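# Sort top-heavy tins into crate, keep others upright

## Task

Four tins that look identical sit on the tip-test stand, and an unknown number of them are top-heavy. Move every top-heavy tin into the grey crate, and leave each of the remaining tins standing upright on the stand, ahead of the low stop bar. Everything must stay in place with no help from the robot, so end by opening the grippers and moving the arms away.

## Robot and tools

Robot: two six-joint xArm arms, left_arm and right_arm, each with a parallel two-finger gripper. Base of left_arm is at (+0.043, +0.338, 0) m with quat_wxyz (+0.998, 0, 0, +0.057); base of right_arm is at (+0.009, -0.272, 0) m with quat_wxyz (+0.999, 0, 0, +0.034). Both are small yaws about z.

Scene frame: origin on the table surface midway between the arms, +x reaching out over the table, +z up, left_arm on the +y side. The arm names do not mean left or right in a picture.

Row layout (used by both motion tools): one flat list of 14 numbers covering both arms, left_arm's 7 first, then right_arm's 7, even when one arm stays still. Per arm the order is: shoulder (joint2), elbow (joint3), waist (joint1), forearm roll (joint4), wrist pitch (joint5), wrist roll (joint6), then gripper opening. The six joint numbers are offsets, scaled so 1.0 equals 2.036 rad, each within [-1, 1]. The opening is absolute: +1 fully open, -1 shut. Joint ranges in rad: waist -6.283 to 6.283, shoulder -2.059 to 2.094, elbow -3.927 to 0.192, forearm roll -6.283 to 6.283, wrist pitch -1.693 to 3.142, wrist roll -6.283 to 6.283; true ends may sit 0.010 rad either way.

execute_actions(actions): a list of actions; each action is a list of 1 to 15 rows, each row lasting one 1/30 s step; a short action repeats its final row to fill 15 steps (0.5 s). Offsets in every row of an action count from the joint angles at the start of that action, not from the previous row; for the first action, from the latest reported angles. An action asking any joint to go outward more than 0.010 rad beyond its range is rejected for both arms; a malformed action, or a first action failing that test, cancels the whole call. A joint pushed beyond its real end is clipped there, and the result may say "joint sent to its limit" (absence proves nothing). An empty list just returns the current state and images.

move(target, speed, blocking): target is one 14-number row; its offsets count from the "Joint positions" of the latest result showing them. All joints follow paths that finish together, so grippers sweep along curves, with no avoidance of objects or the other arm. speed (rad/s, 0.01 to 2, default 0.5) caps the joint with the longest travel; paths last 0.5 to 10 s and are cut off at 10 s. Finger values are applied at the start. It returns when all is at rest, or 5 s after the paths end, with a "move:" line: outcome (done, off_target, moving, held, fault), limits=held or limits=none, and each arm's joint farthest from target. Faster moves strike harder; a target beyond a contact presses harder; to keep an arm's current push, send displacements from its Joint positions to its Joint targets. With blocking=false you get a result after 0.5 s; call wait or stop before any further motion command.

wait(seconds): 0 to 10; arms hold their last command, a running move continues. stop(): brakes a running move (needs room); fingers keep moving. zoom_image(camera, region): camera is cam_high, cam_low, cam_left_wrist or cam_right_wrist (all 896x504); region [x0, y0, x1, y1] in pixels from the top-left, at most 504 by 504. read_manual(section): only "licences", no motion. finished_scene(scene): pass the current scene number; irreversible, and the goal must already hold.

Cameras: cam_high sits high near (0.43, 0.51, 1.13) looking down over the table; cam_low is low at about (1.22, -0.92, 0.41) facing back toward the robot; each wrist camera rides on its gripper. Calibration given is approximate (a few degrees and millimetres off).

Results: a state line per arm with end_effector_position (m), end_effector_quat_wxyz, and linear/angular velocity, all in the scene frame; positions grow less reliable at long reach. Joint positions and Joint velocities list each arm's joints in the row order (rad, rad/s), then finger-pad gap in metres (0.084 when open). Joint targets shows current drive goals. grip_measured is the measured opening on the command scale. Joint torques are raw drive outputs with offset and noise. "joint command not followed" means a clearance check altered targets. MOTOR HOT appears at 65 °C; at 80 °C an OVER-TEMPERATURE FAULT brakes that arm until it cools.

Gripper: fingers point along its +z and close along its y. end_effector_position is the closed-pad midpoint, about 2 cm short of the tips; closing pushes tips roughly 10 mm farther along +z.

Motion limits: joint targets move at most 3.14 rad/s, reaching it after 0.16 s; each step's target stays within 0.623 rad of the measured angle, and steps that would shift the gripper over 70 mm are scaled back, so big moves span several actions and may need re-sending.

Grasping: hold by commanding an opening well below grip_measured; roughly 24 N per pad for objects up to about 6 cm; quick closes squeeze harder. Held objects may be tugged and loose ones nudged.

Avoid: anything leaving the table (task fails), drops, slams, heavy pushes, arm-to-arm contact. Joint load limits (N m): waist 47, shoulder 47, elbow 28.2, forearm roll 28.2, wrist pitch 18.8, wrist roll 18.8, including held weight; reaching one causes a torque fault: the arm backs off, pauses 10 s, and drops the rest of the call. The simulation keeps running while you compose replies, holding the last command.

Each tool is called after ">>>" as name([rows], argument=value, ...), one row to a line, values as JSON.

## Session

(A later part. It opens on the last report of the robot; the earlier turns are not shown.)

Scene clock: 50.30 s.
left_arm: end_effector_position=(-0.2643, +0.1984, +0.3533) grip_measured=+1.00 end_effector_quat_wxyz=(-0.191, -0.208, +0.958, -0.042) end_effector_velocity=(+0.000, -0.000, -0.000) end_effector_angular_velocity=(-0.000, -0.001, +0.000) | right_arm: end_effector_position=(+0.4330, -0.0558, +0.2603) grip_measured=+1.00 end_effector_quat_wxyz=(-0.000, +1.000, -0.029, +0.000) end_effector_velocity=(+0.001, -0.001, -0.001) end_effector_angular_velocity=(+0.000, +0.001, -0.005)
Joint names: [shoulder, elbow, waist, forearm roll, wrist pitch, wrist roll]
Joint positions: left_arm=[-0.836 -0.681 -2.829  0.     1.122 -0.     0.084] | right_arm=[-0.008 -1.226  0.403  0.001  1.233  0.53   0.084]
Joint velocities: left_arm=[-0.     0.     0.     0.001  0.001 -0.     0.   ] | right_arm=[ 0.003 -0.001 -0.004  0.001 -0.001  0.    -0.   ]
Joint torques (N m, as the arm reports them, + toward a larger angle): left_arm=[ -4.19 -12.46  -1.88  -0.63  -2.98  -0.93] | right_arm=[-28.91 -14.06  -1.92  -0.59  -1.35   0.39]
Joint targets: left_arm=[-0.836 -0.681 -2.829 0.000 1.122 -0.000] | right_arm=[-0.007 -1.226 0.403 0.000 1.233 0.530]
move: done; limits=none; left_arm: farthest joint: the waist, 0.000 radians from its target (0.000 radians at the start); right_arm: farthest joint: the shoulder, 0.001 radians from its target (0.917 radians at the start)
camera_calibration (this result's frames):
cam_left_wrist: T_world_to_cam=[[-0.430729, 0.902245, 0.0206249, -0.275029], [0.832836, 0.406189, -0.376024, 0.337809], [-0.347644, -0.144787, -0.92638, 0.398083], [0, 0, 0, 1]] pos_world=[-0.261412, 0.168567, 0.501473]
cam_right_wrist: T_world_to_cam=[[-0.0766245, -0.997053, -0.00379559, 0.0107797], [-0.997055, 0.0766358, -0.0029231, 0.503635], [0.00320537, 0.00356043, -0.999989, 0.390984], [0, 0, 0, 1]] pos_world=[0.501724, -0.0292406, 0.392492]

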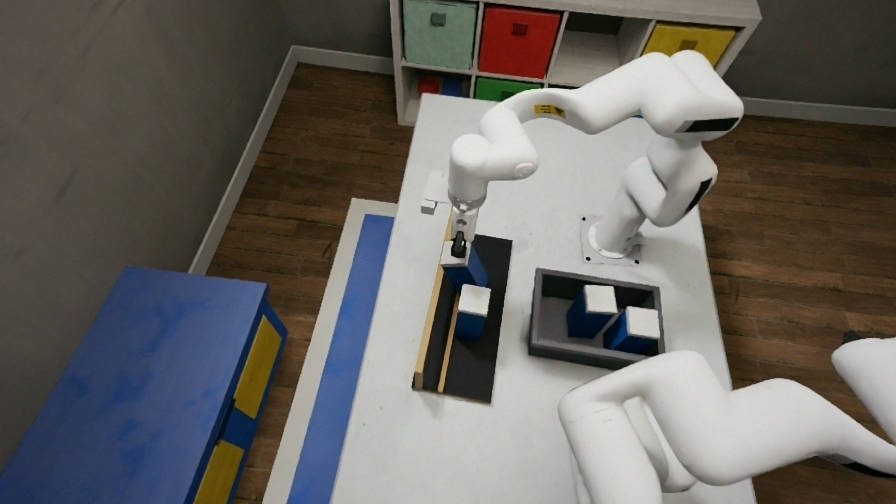

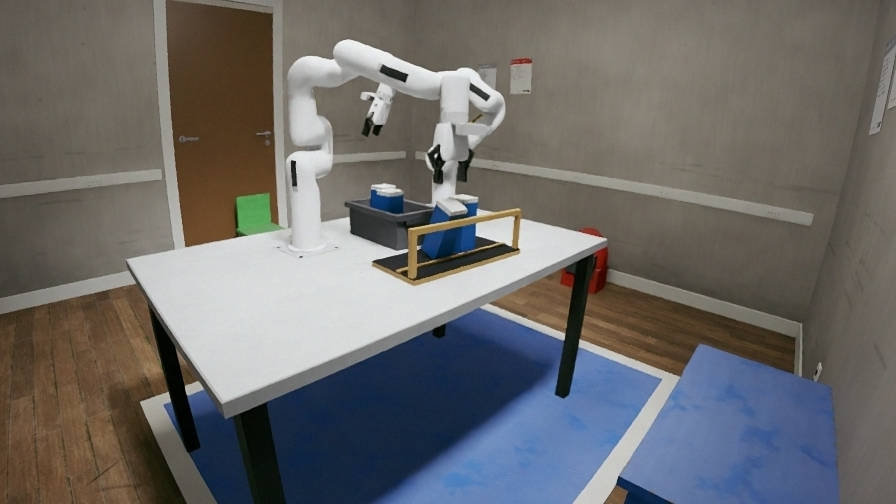

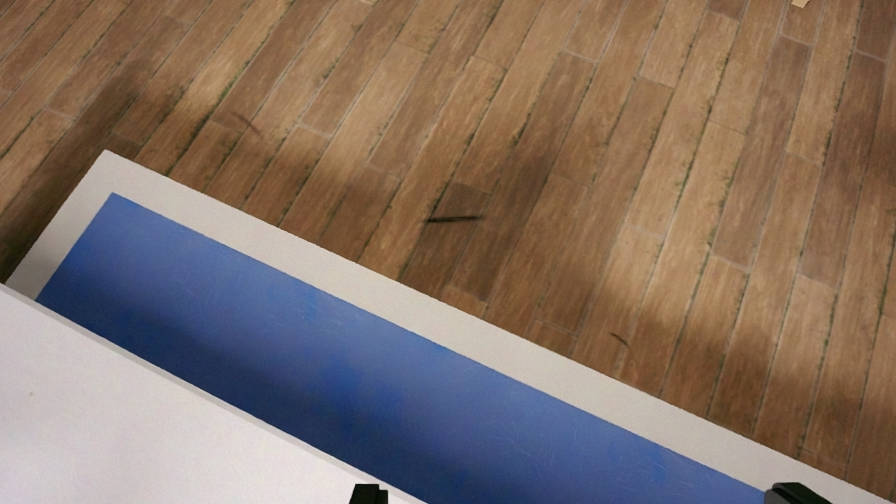

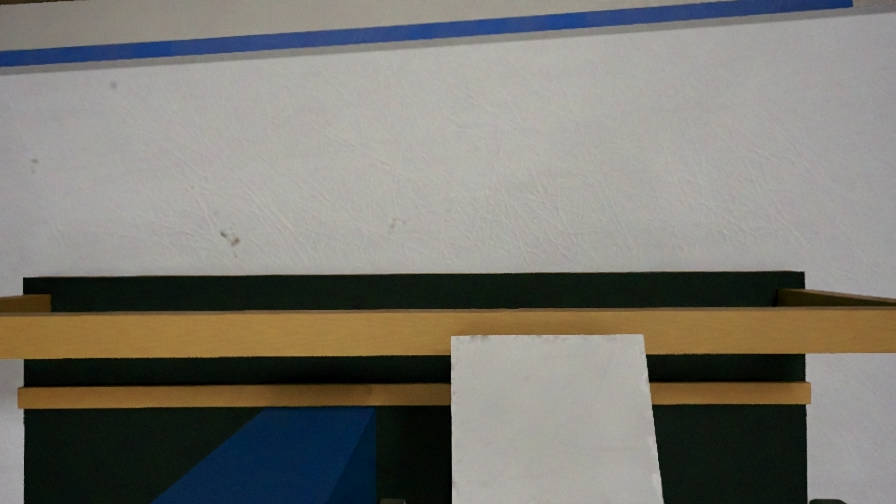

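>>> move(target=[0,0,0,0,0,0,1,0.0465,0.0976,0.003,0,-0.1436,0.002,1], speed=0.3)

>>> execute_actions([
  [[0,0,0,0,0,0,1,0,0,0,0,0,0,-0.2]],
  [[0,0,0,0,0,0,1,0,0,0,0,0,0,-1]],
])

Scene clock: 52.43 s.
left_arm: end_effector_position=(-0.2643, +0.1984, +0.3533) grip_measured=+1.00 end_effector_quat_wxyz=(-0.191, -0.208, +0.958, -0.042) end_effector_velocity=(+0.000, +0.000, -0.000) end_effector_angular_velocity=(+0.000, -0.001, +0.001) | right_arm: end_effector_position=(+0.4317, -0.0532, +0.1552) grip_measured=+1.00 end_effector_quat_wxyz=(-0.000, +1.000, -0.028, -0.000) end_effector_velocity=(-0.001, +0.000, -0.002) end_effector_angular_velocity=(-0.002, +0.002, +0.001)
Joint names: [shoulder, elbow, waist, forearm roll, wrist pitch, wrist roll]
Joint positions: left_arm=[-0.836 -0.681 -2.829  0.     1.122 -0.     0.084] | right_arm=[ 0.087 -1.027  0.409  0.001  0.941  0.534  0.084]
Joint velocities: left_arm=[-0.001  0.001  0.    -0.     0.001 -0.    -0.   ] | right_arm=[ 0.002  0.002  0.002 -0.001 -0.001  0.001 -0.   ]
Joint torques (N m, as the arm reports them, + toward a larger angle): left_arm=[ -4.18 -12.47  -1.69  -0.49  -3.09  -0.82] | right_arm=[-30.17 -13.21  -2.1   -0.64  -1.26   0.37]
Joint targets: left_arm=[-0.836 -0.681 -2.829 0.000 1.122 -0.000] | right_arm=[0.087 -1.027 0.409 0.001 0.941 0.534]
move: done; limits=none; left_arm: farthest joint: the waist, 0.000 radians from its target (0.000 radians at the start); right_arm: farthest joint: the waist, 0.000 radians from its target (0.007 radians at the start)
camera_calibration (this result's frames):
cam_left_wrist: T_world_to_cam=[[-0.43073, 0.902245, 0.020625, -0.275029], [0.832836, 0.40619, -0.376024, 0.337809], [-0.347643, -0.144787, -0.92638, 0.398083], [0, 0, 0, 1]] pos_world=[-0.261412, 0.168567, 0.501473]
cam_right_wrist: T_world_to_cam=[[-0.0747322, -0.997198, -0.00343147, 0.0119745], [-0.9972, 0.0747408, -0.00246348, 0.501754], [0.00271305, 0.00323776, -0.999991, 0.286081], [0, 0, 0, 1]] pos_world=[0.500467, -0.0264868, 0.287355]

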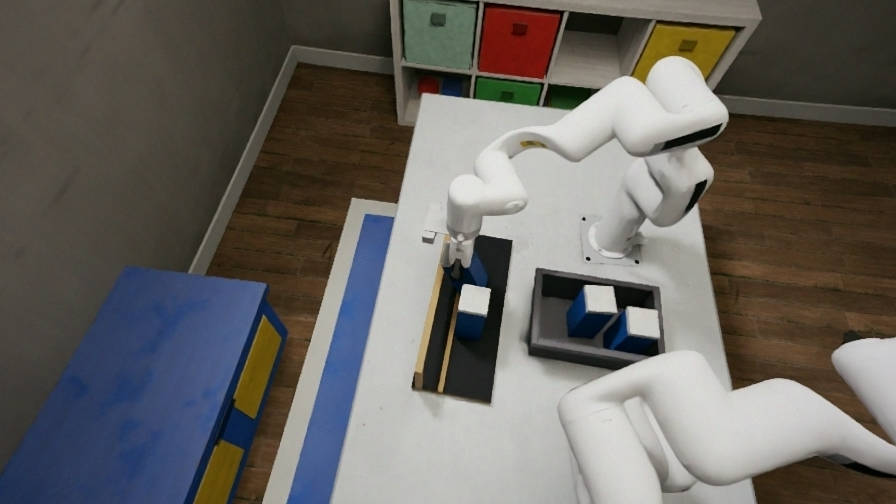

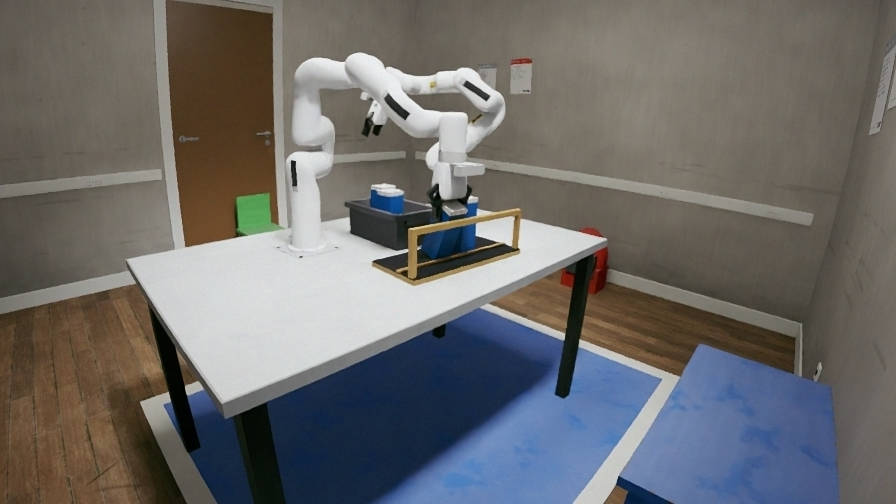

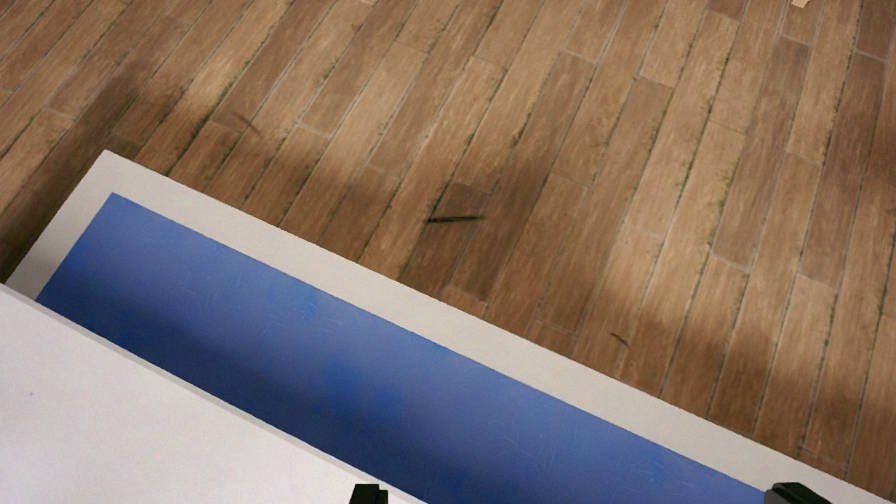

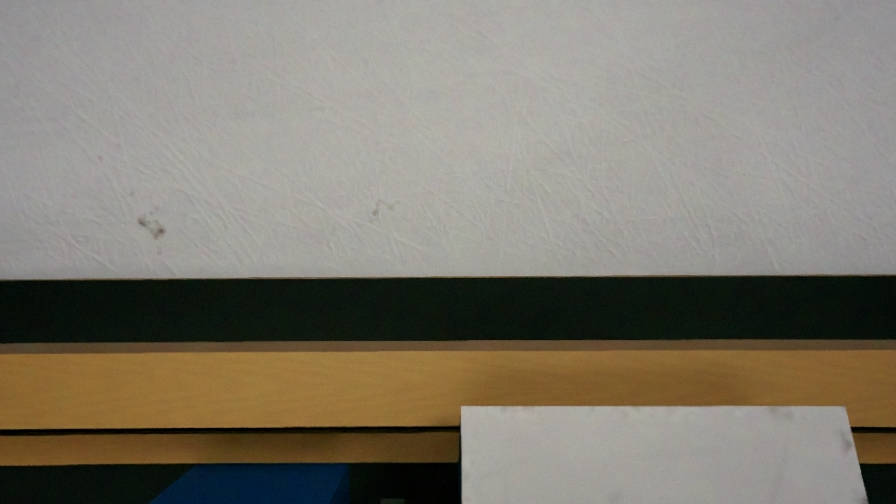

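Scene clock: 53.43 s.
left_arm: end_effector_position=(-0.2643, +0.1984, +0.3533) grip_measured=+1.00 end_effector_quat_wxyz=(-0.191, -0.208, +0.958, -0.042) end_effector_velocity=(-0.000, -0.000, +0.000) end_effector_angular_velocity=(-0.001, +0.001, -0.000) | right_arm: end_effector_position=(+0.4328, -0.0527, +0.1569) grip_measured=+0.53 end_effector_quat_wxyz=(-0.001, +1.000, -0.028, +0.002) end_effector_velocity=(+0.000, -0.000, -0.000) end_effector_angular_velocity=(+0.000, +0.000, -0.001)
Joint names: [shoulder, elbow, waist, forearm roll, wrist pitch, wrist roll]
Joint positions: left_arm=[-0.836 -0.681 -2.829  0.     1.122 -0.     0.084] | right_arm=[ 0.085 -1.03   0.409  0.     0.941  0.534  0.066]
Joint velocities: left_arm=[ 0.    -0.001 -0.     0.    -0.     0.     0.   ] | right_arm=[ 0.001 -0.    -0.001  0.    -0.    -0.     0.   ]
Joint torques (N m, as the arm reports them, + toward a larger angle): left_arm=[ -4.01 -12.44  -1.63  -0.58  -3.    -0.88] | right_arm=[-21.17  -8.87  -1.84  -0.44  -0.82   0.43]
Joint targets: left_arm=[-0.836 -0.681 -2.829 0.000 1.122 -0.000] | right_arm=[0.085 -1.030 0.409 0.000 0.941 0.534]
camera_calibration (this result's frames):
cam_left_wrist: T_world_to_cam=[[-0.430729, 0.902245, 0.0206249, -0.275029], [0.832836, 0.406189, -0.376024, 0.337809], [-0.347643, -0.144787, -0.92638, 0.398083], [0, 0, 0, 1]] pos_world=[-0.261412, 0.168567, 0.501473]
cam_right_wrist: T_world_to_cam=[[-0.0748344, -0.99718, -0.00570516, 0.0129393], [-0.997174, 0.0748693, -0.00615881, 0.503342], [0.00656858, 0.00522815, -0.999965, 0.286223], [0, 0, 0, 1]] pos_world=[0.501008, -0.0262784, 0.289387]

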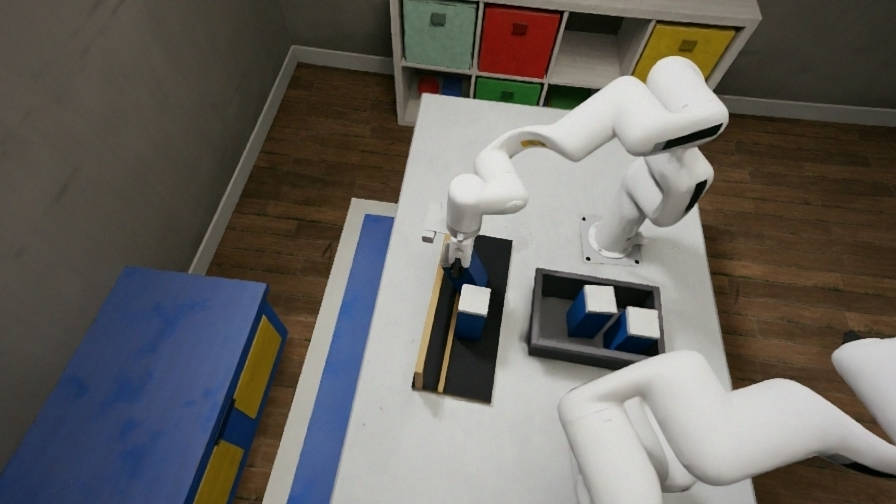

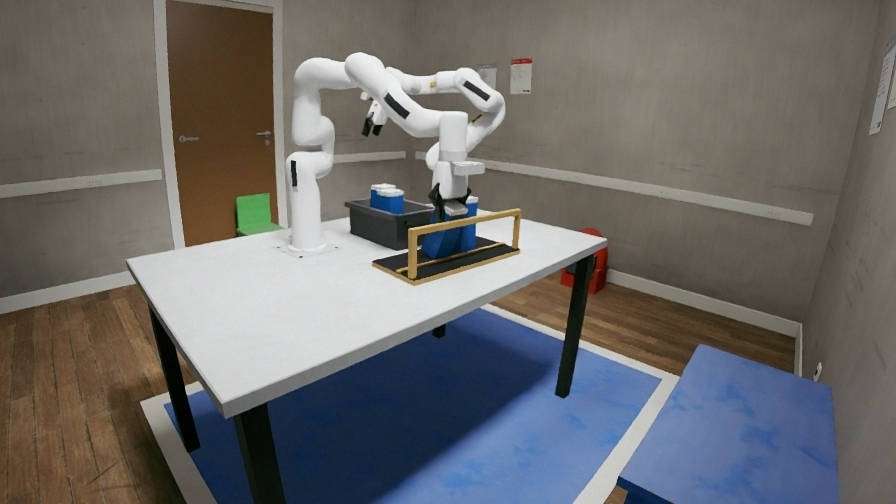

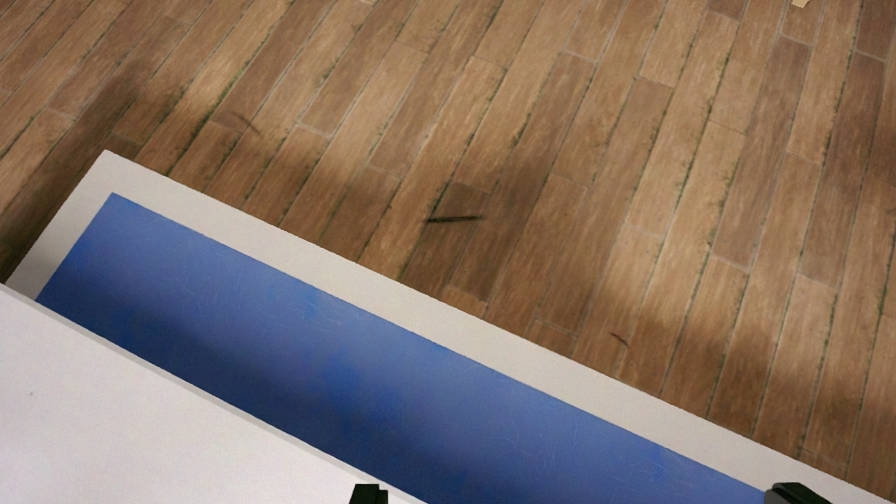

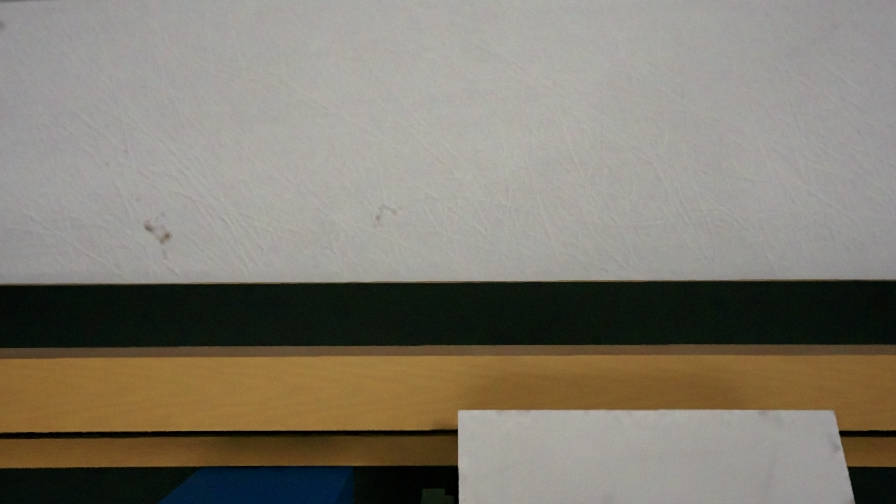

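>>> move(target=[0,0,0,0,0,0,1,-0.0369,-0.2607,0,0,0.2995,0,-1], speed=0.5)

>>> zoom_image(camera="cam_high", region=[500, 240, 700, 390])

Scene clock: 55.67 s.
left_arm: end_effector_position=(-0.2643, +0.1984, +0.3533) grip_measured=+1.00 end_effector_quat_wxyz=(-0.191, -0.208, +0.958, -0.042) end_effector_velocity=(-0.000, -0.000, +0.001) end_effector_angular_velocity=(-0.001, +0.001, -0.000) | right_arm: end_effector_position=(+0.4318, -0.0532, +0.3698) grip_measured=+0.47 end_effector_quat_wxyz=(-0.000, +1.000, -0.028, -0.000) end_effector_velocity=(+0.000, +0.001, +0.001) end_effector_angular_velocity=(+0.001, -0.001, +0.002)
Joint names: [shoulder, elbow, waist, forearm roll, wrist pitch, wrist roll]
Joint positions: left_arm=[-0.836 -0.681 -2.829  0.     1.122 -0.     0.084] | right_arm=[ 0.01  -1.56   0.409  0.     1.55   0.534  0.064]
Joint velocities: left_arm=[ 0.    -0.001 -0.     0.    -0.     0.     0.   ] | right_arm=[ 0.    -0.002  0.001  0.     0.    -0.    -0.   ]
Joint torques (N m, as the arm reports them, + toward a larger angle): left_arm=[ -3.83 -12.39  -1.71  -0.63  -2.98  -0.83] | right_arm=[-30.38 -14.7   -2.06  -0.54  -1.48   0.45]
Joint targets: left_arm=[-0.836 -0.681 -2.829 0.000 1.122 -0.000] | right_arm=[0.010 -1.560 0.409 0.000 1.550 0.534]
move: done; limits=none; left_arm: farthest joint: the waist, 0.000 radians from its target (0.000 radians at the start); right_arm: farthest joint: the elbow, 0.001 radians from its target (0.531 radians at the start)
camera_calibration (this result's frames):
cam_left_wrist: T_world_to_cam=[[-0.43073, 0.902245, 0.0206249, -0.275029], [0.832836, 0.40619, -0.376024, 0.337809], [-0.347643, -0.144787, -0.92638, 0.398083], [0, 0, 0, 1]] pos_world=[-0.261412, 0.168567, 0.501473]
cam_right_wrist: T_world_to_cam=[[-0.074572, -0.997209, -0.0035327, 0.0127007], [-0.997212, 0.0745809, -0.00245277, 0.502327], [0.0027094, 0.00333994, -0.999991, 0.500719], [0, 0, 0, 1]] pos_world=[0.500517, -0.0264711, 0.501991]

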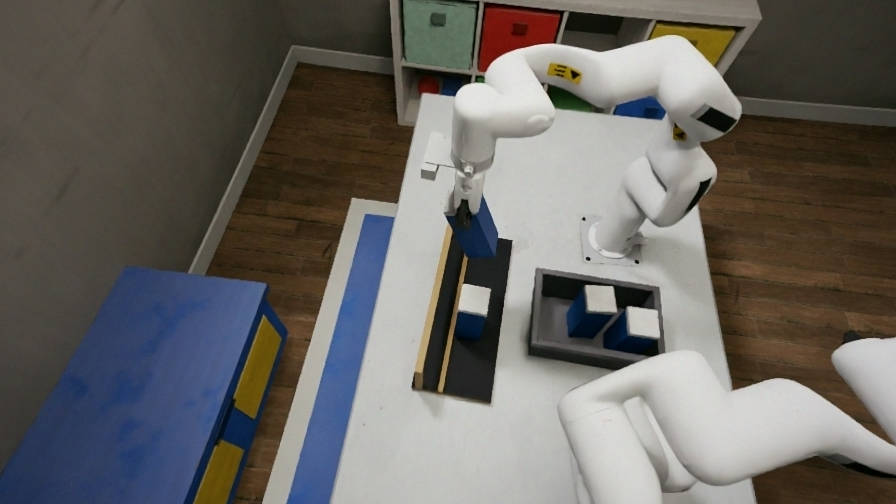

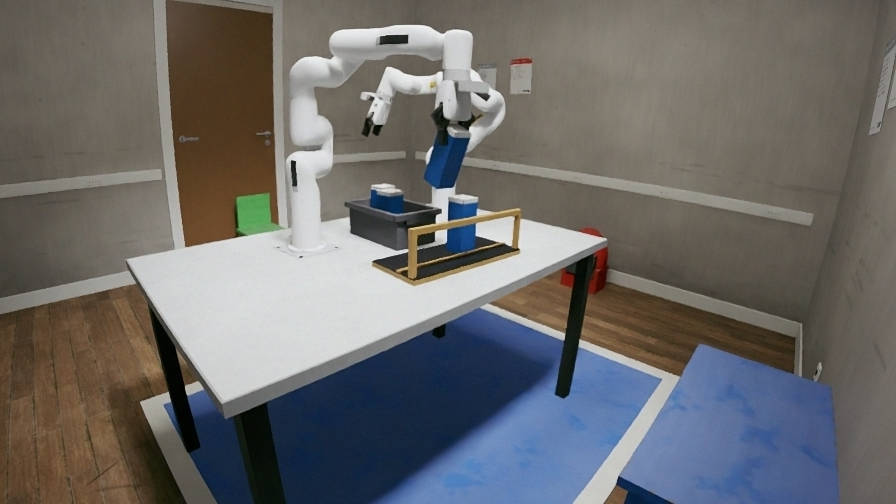

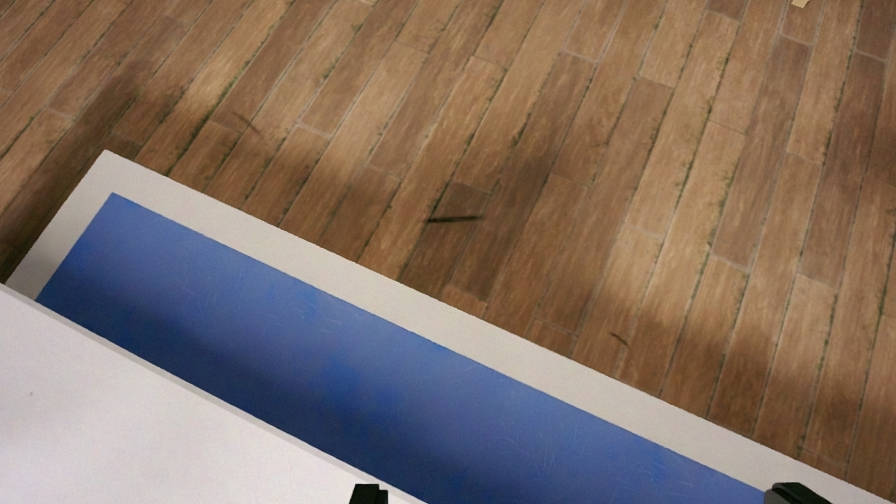

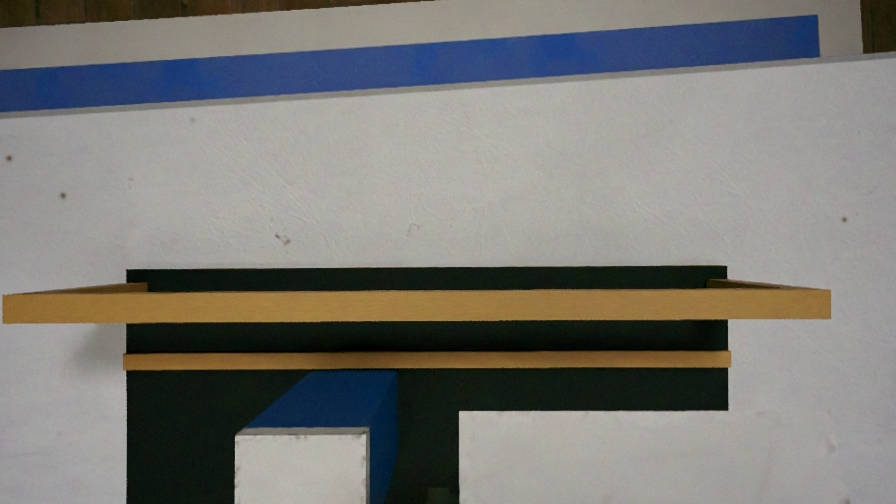

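Region (500, 240, 700, 390) of cam_high's 896x504 image, scaled by 2.520, with more detail than that image has; it fills the top 378 rows of this view, and the rest is white.

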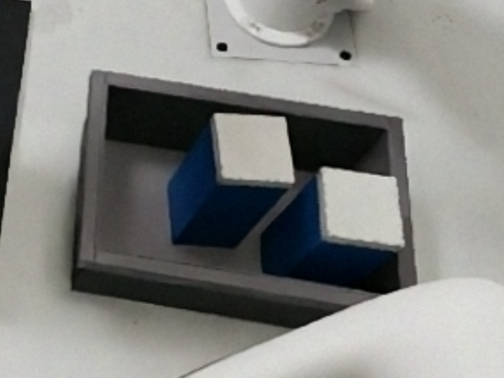

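>>> move(target=[0,0,0,0,0,0,1,-0.3683,0.4092,0.06,0,-0.2295,-0.2623,-1], speed=0.9)

>>> move(target=[0,0,0,0,0,0,1,0,0,0.2317,0,0,0,-1], speed=0.8)

>>> move(target=[0,0,0,0,0,0,1,0.0054,0.1373,0,0,-0.1427,0,-1], speed=0.5)

Scene clock: 59.90 s.
left_arm: end_effector_position=(-0.2643, +0.1984, +0.3533) grip_measured=+1.00 end_effector_quat_wxyz=(-0.191, -0.208, +0.958, -0.042) end_effector_velocity=(-0.000, -0.000, +0.001) end_effector_angular_velocity=(-0.001, +0.001, +0.000) | right_arm: end_effector_position=(+0.3069, -0.0684, +0.3500) grip_measured=+0.47 end_effector_quat_wxyz=(-0.057, +0.938, +0.290, +0.182) end_effector_velocity=(+0.000, -0.001, +0.000) end_effector_angular_velocity=(-0.000, -0.003, -0.000)
Joint names: [shoulder, elbow, waist, forearm roll, wrist pitch, wrist roll]
Joint positions: left_arm=[-0.836 -0.681 -2.829  0.     1.122 -0.     0.084] | right_arm=[-0.739 -0.727  0.531  0.     1.083  0.     0.064]
Joint velocities: left_arm=[-0.    -0.001  0.001  0.    -0.     0.001  0.   ] | right_arm=[-0.003  0.002 -0.002 -0.001 -0.002 -0.002 -0.   ]
Joint torques (N m, as the arm reports them, + toward a larger angle): left_arm=[ -3.9  -12.53  -1.72  -0.62  -3.03  -0.76] | right_arm=[-11.47 -15.62  -2.17  -0.58  -2.21   0.46]
Joint targets: left_arm=[-0.836 -0.681 -2.829 0.000 1.122 -0.000] | right_arm=[-0.740 -0.727 0.531 0.000 1.083 0.000]
move: done; limits=none; left_arm: farthest joint: the waist, 0.000 radians from its target (0.000 radians at the start); right_arm: farthest joint: the waist, 0.000 radians from its target (0.122 radians at the start)
camera_calibration (this result's frames):
cam_left_wrist: T_world_to_cam=[[-0.43073, 0.902245, 0.0206249, -0.275029], [0.832836, 0.40619, -0.376024, 0.337809], [-0.347643, -0.144787, -0.92638, 0.398083], [0, 0, 0, 1]] pos_world=[-0.261412, 0.168567, 0.501473]
cam_right_wrist: T_world_to_cam=[[0.551145, -0.834344, -0.0104533, -0.190326], [-0.77505, -0.507255, -0.376815, 0.401906], [0.309091, 0.215781, -0.926229, 0.375939], [0, 0, 0, 1]] pos_world=[0.300195, -0.0360496, 0.497661]

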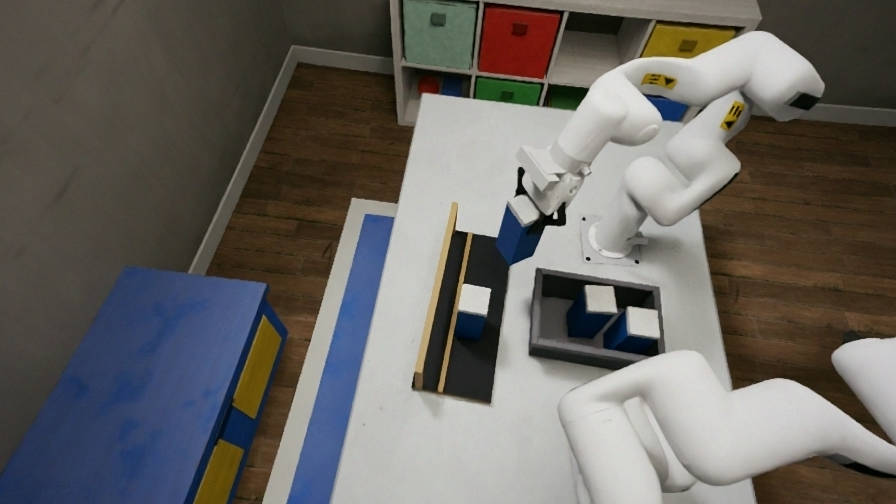

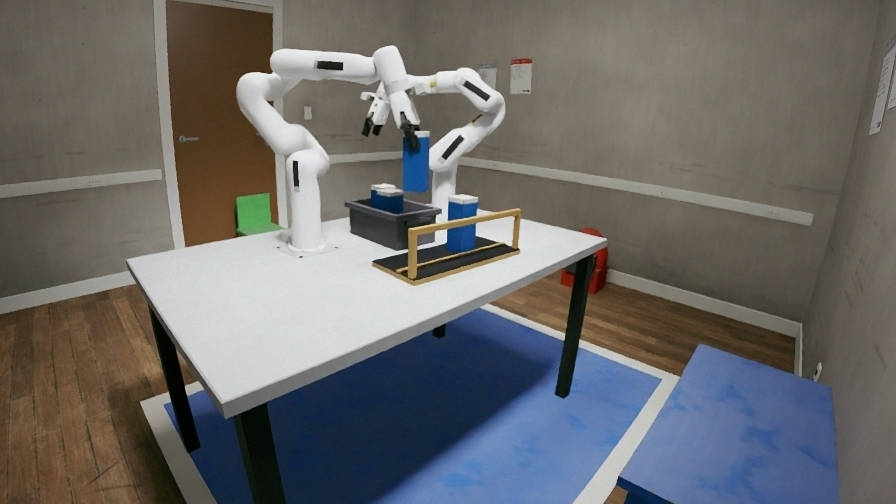

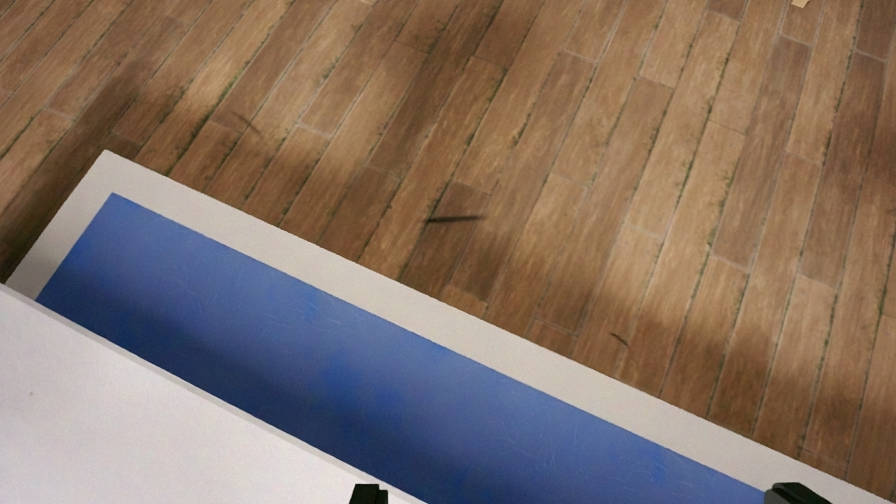

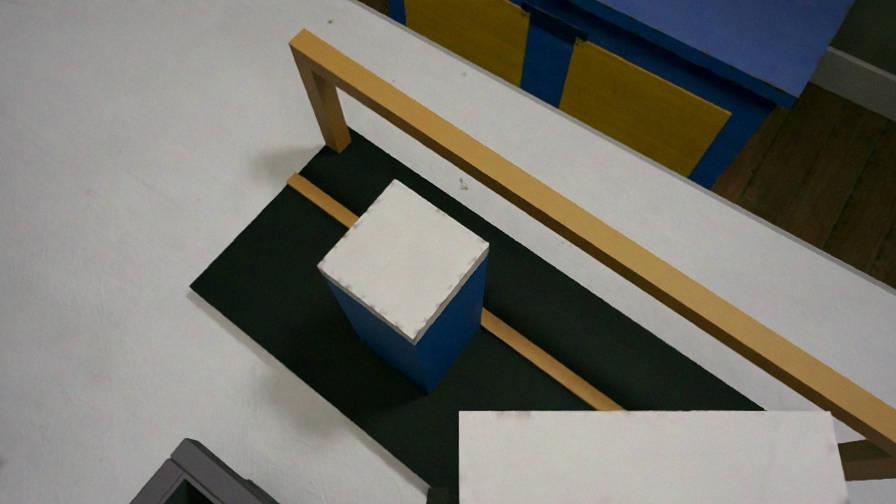

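Scene clock: 61.20 s.
left_arm: end_effector_position=(-0.2643, +0.1984, +0.3533) grip_measured=+1.00 end_effector_quat_wxyz=(-0.191, -0.208, +0.958, -0.042) end_effector_velocity=(-0.000, +0.000, +0.000) end_effector_angular_velocity=(+0.000, +0.001, -0.001) | right_arm: end_effector_position=(+0.1819, +0.0446, +0.3500) grip_measured=+0.47 end_effector_quat_wxyz=(-0.097, +0.844, +0.501, +0.164) end_effector_velocity=(-0.001, +0.001, +0.000) end_effector_angular_velocity=(+0.001, +0.001, +0.003)
Joint names: [shoulder, elbow, waist, forearm roll, wrist pitch, wrist roll]
Joint positions: left_arm=[-0.836 -0.681 -2.829  0.     1.122 -0.     0.084] | right_arm=[-0.739 -0.727  1.002  0.     1.083  0.     0.064]
Joint velocities: left_arm=[ 0.    -0.001 -0.001 -0.001 -0.    -0.     0.   ] | right_arm=[ 0.001 -0.001  0.003  0.001 -0.001  0.    -0.   ]
Joint torques (N m, as the arm reports them, + toward a larger angle): left_arm=[ -3.91 -12.47  -1.82  -0.51  -3.02  -0.89] | right_arm=[-11.65 -15.85  -2.04  -0.52  -2.25   0.45]
Joint targets: left_arm=[-0.836 -0.681 -2.829 0.000 1.122 -0.000] | right_arm=[-0.739 -0.727 1.003 0.000 1.083 0.000]
move: done; limits=none; left_arm: farthest joint: the waist, 0.000 radians from its target (0.000 radians at the start); right_arm: farthest joint: the waist, 0.000 radians from its target (0.471 radians at the start)
camera_calibration (this result's frames):
cam_left_wrist: T_world_to_cam=[[-0.43073, 0.902245, 0.020625, -0.275029], [0.832836, 0.40619, -0.376024, 0.337809], [-0.347643, -0.144787, -0.92638, 0.398083], [0, 0, 0, 1]] pos_world=[-0.261412, 0.168567, 0.501473]
cam_right_wrist: T_world_to_cam=[[0.869787, -0.493318, -0.0104218, -0.100294], [-0.460392, -0.803773, -0.376813, 0.318334], [0.177512, 0.332545, -0.926231, 0.408918], [0, 0, 0, 1]] pos_world=[0.161206, 0.0704081, 0.497659]

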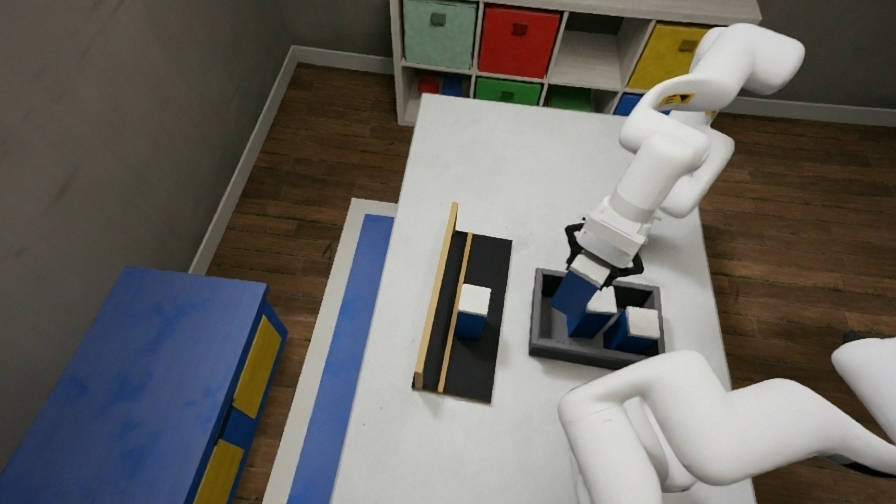

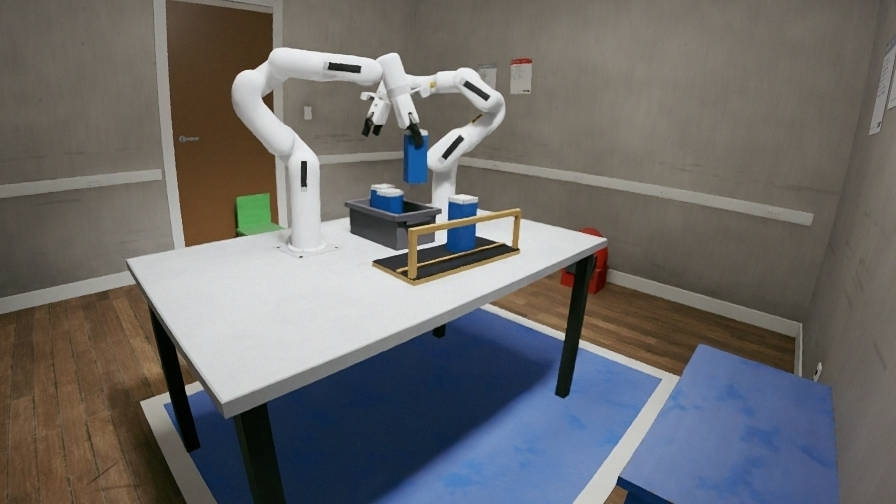

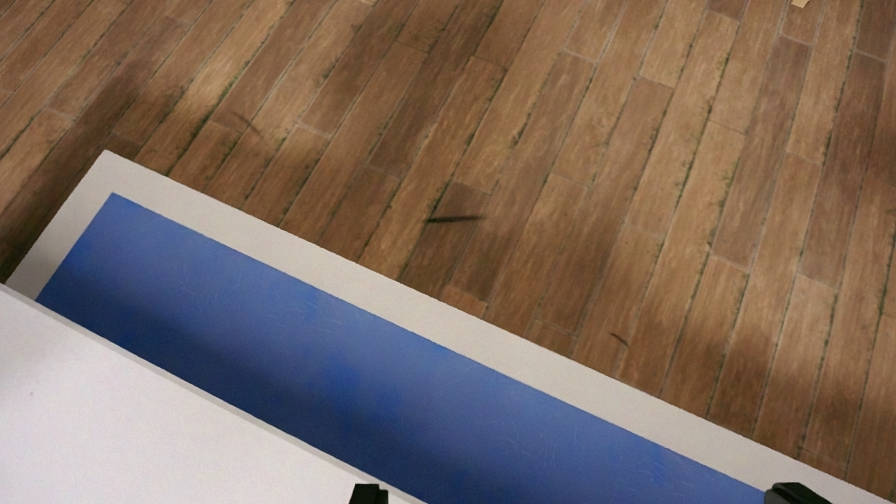

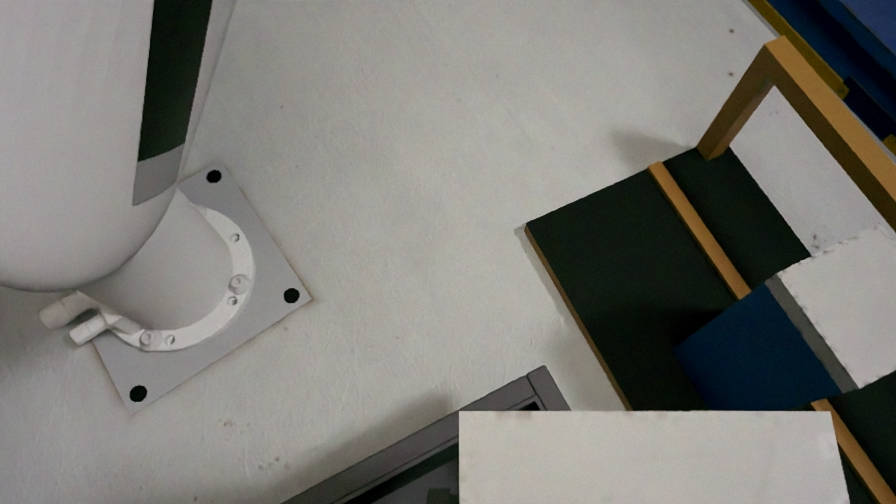

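Scene clock: 62.43 s.
left_arm: end_effector_position=(-0.2643, +0.1984, +0.3533) grip_measured=+1.00 end_effector_quat_wxyz=(-0.191, -0.208, +0.958, -0.042) end_effector_velocity=(+0.000, -0.000, +0.000) end_effector_angular_velocity=(-0.001, +0.001, -0.000) | right_arm: end_effector_position=(+0.1819, +0.0447, +0.2502) grip_measured=+0.47 end_effector_quat_wxyz=(-0.098, +0.844, +0.501, +0.164) end_effector_velocity=(-0.000, -0.001, -0.001) end_effector_angular_velocity=(-0.002, +0.001, +0.000)
Joint names: [shoulder, elbow, waist, forearm roll, wrist pitch, wrist roll]
Joint positions: left_arm=[-0.836 -0.681 -2.829  0.     1.122 -0.     0.084] | right_arm=[-0.728 -0.448  1.002  0.     0.793  0.     0.064]
Joint velocities: left_arm=[-0.001 -0.    -0.     0.     0.     0.    -0.   ] | right_arm=[ 0.     0.003  0.    -0.    -0.001 -0.    -0.   ]
Joint torques (N m, as the arm reports them, + toward a larger angle): left_arm=[ -3.77 -12.49  -1.8   -0.5   -3.    -0.92] | right_arm=[-11.94 -15.86  -2.09  -0.59  -2.25   0.45]
Joint targets: left_arm=[-0.836 -0.681 -2.829 0.000 1.122 -0.000] | right_arm=[-0.728 -0.448 1.002 0.000 0.793 0.000]
move: done; limits=none; left_arm: farthest joint: the waist, 0.000 radians from its target (0.000 radians at the start); right_arm: farthest joint: the elbow, 0.001 radians from its target (0.280 radians at the start)
camera_calibration (this result's frames):
cam_left_wrist: T_world_to_cam=[[-0.43073, 0.902245, 0.020625, -0.275029], [0.832836, 0.40619, -0.376024, 0.337809], [-0.347644, -0.144787, -0.92638, 0.398083], [0, 0, 0, 1]] pos_world=[-0.261412, 0.168567, 0.501473]
cam_right_wrist: T_world_to_cam=[[0.869726, -0.493426, -0.0103938, -0.101352], [-0.46041, -0.803587, -0.377188, 0.280917], [0.177762, 0.332835, -0.926078, 0.316428], [0, 0, 0, 1]] pos_world=[0.161237, 0.0704131, 0.397942]

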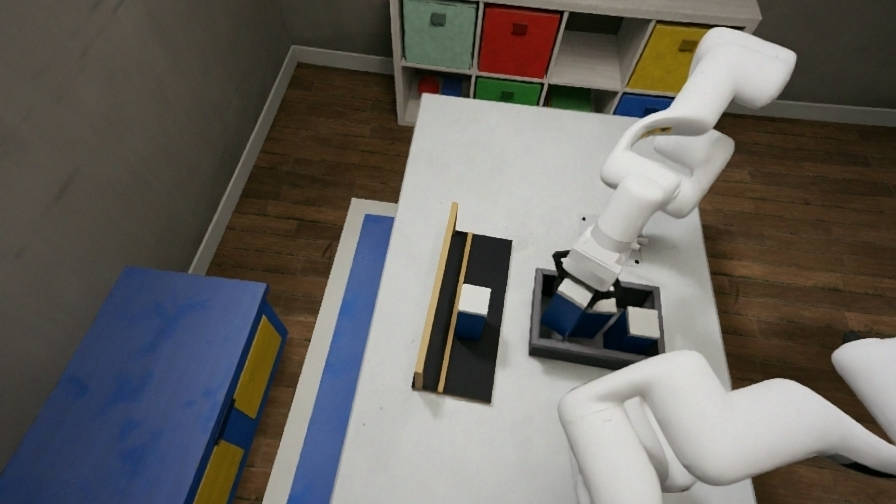

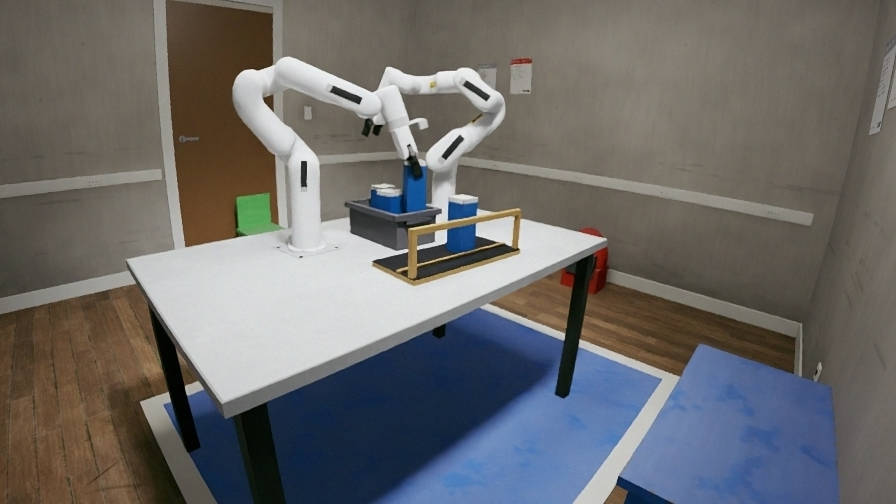

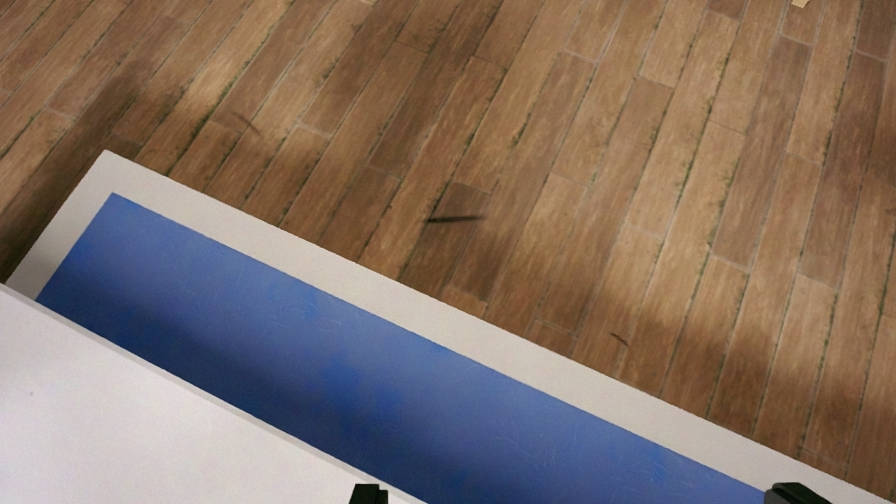

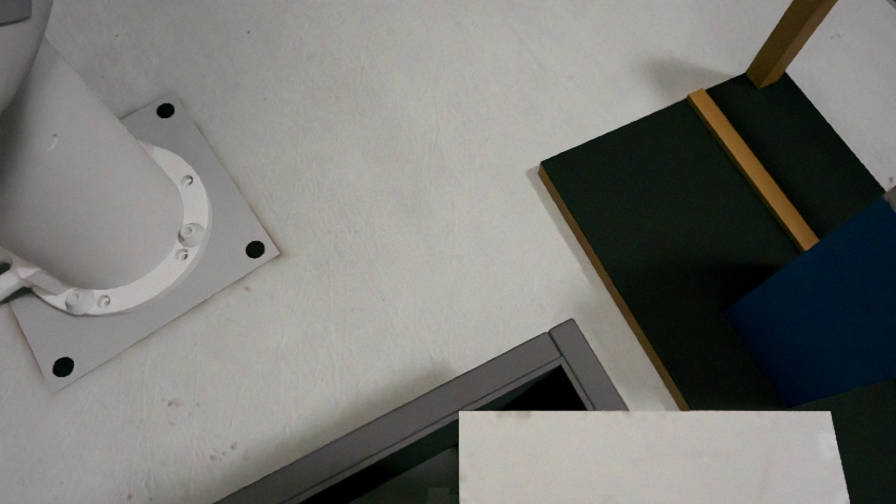

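>>> zoom_image(camera="cam_high", region=[500, 240, 700, 390])

Region (500, 240, 700, 390) of cam_high's 896x504 image, scaled by 2.520, with more detail than that image has; it fills the top 378 rows of this view, and the rest is white.

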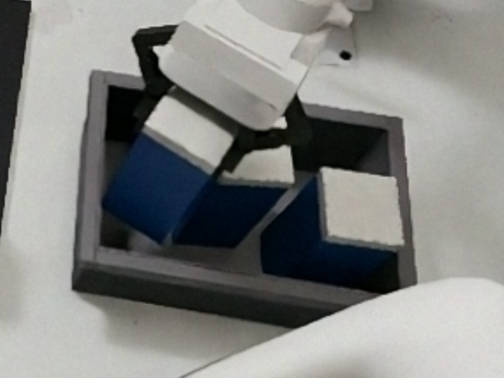

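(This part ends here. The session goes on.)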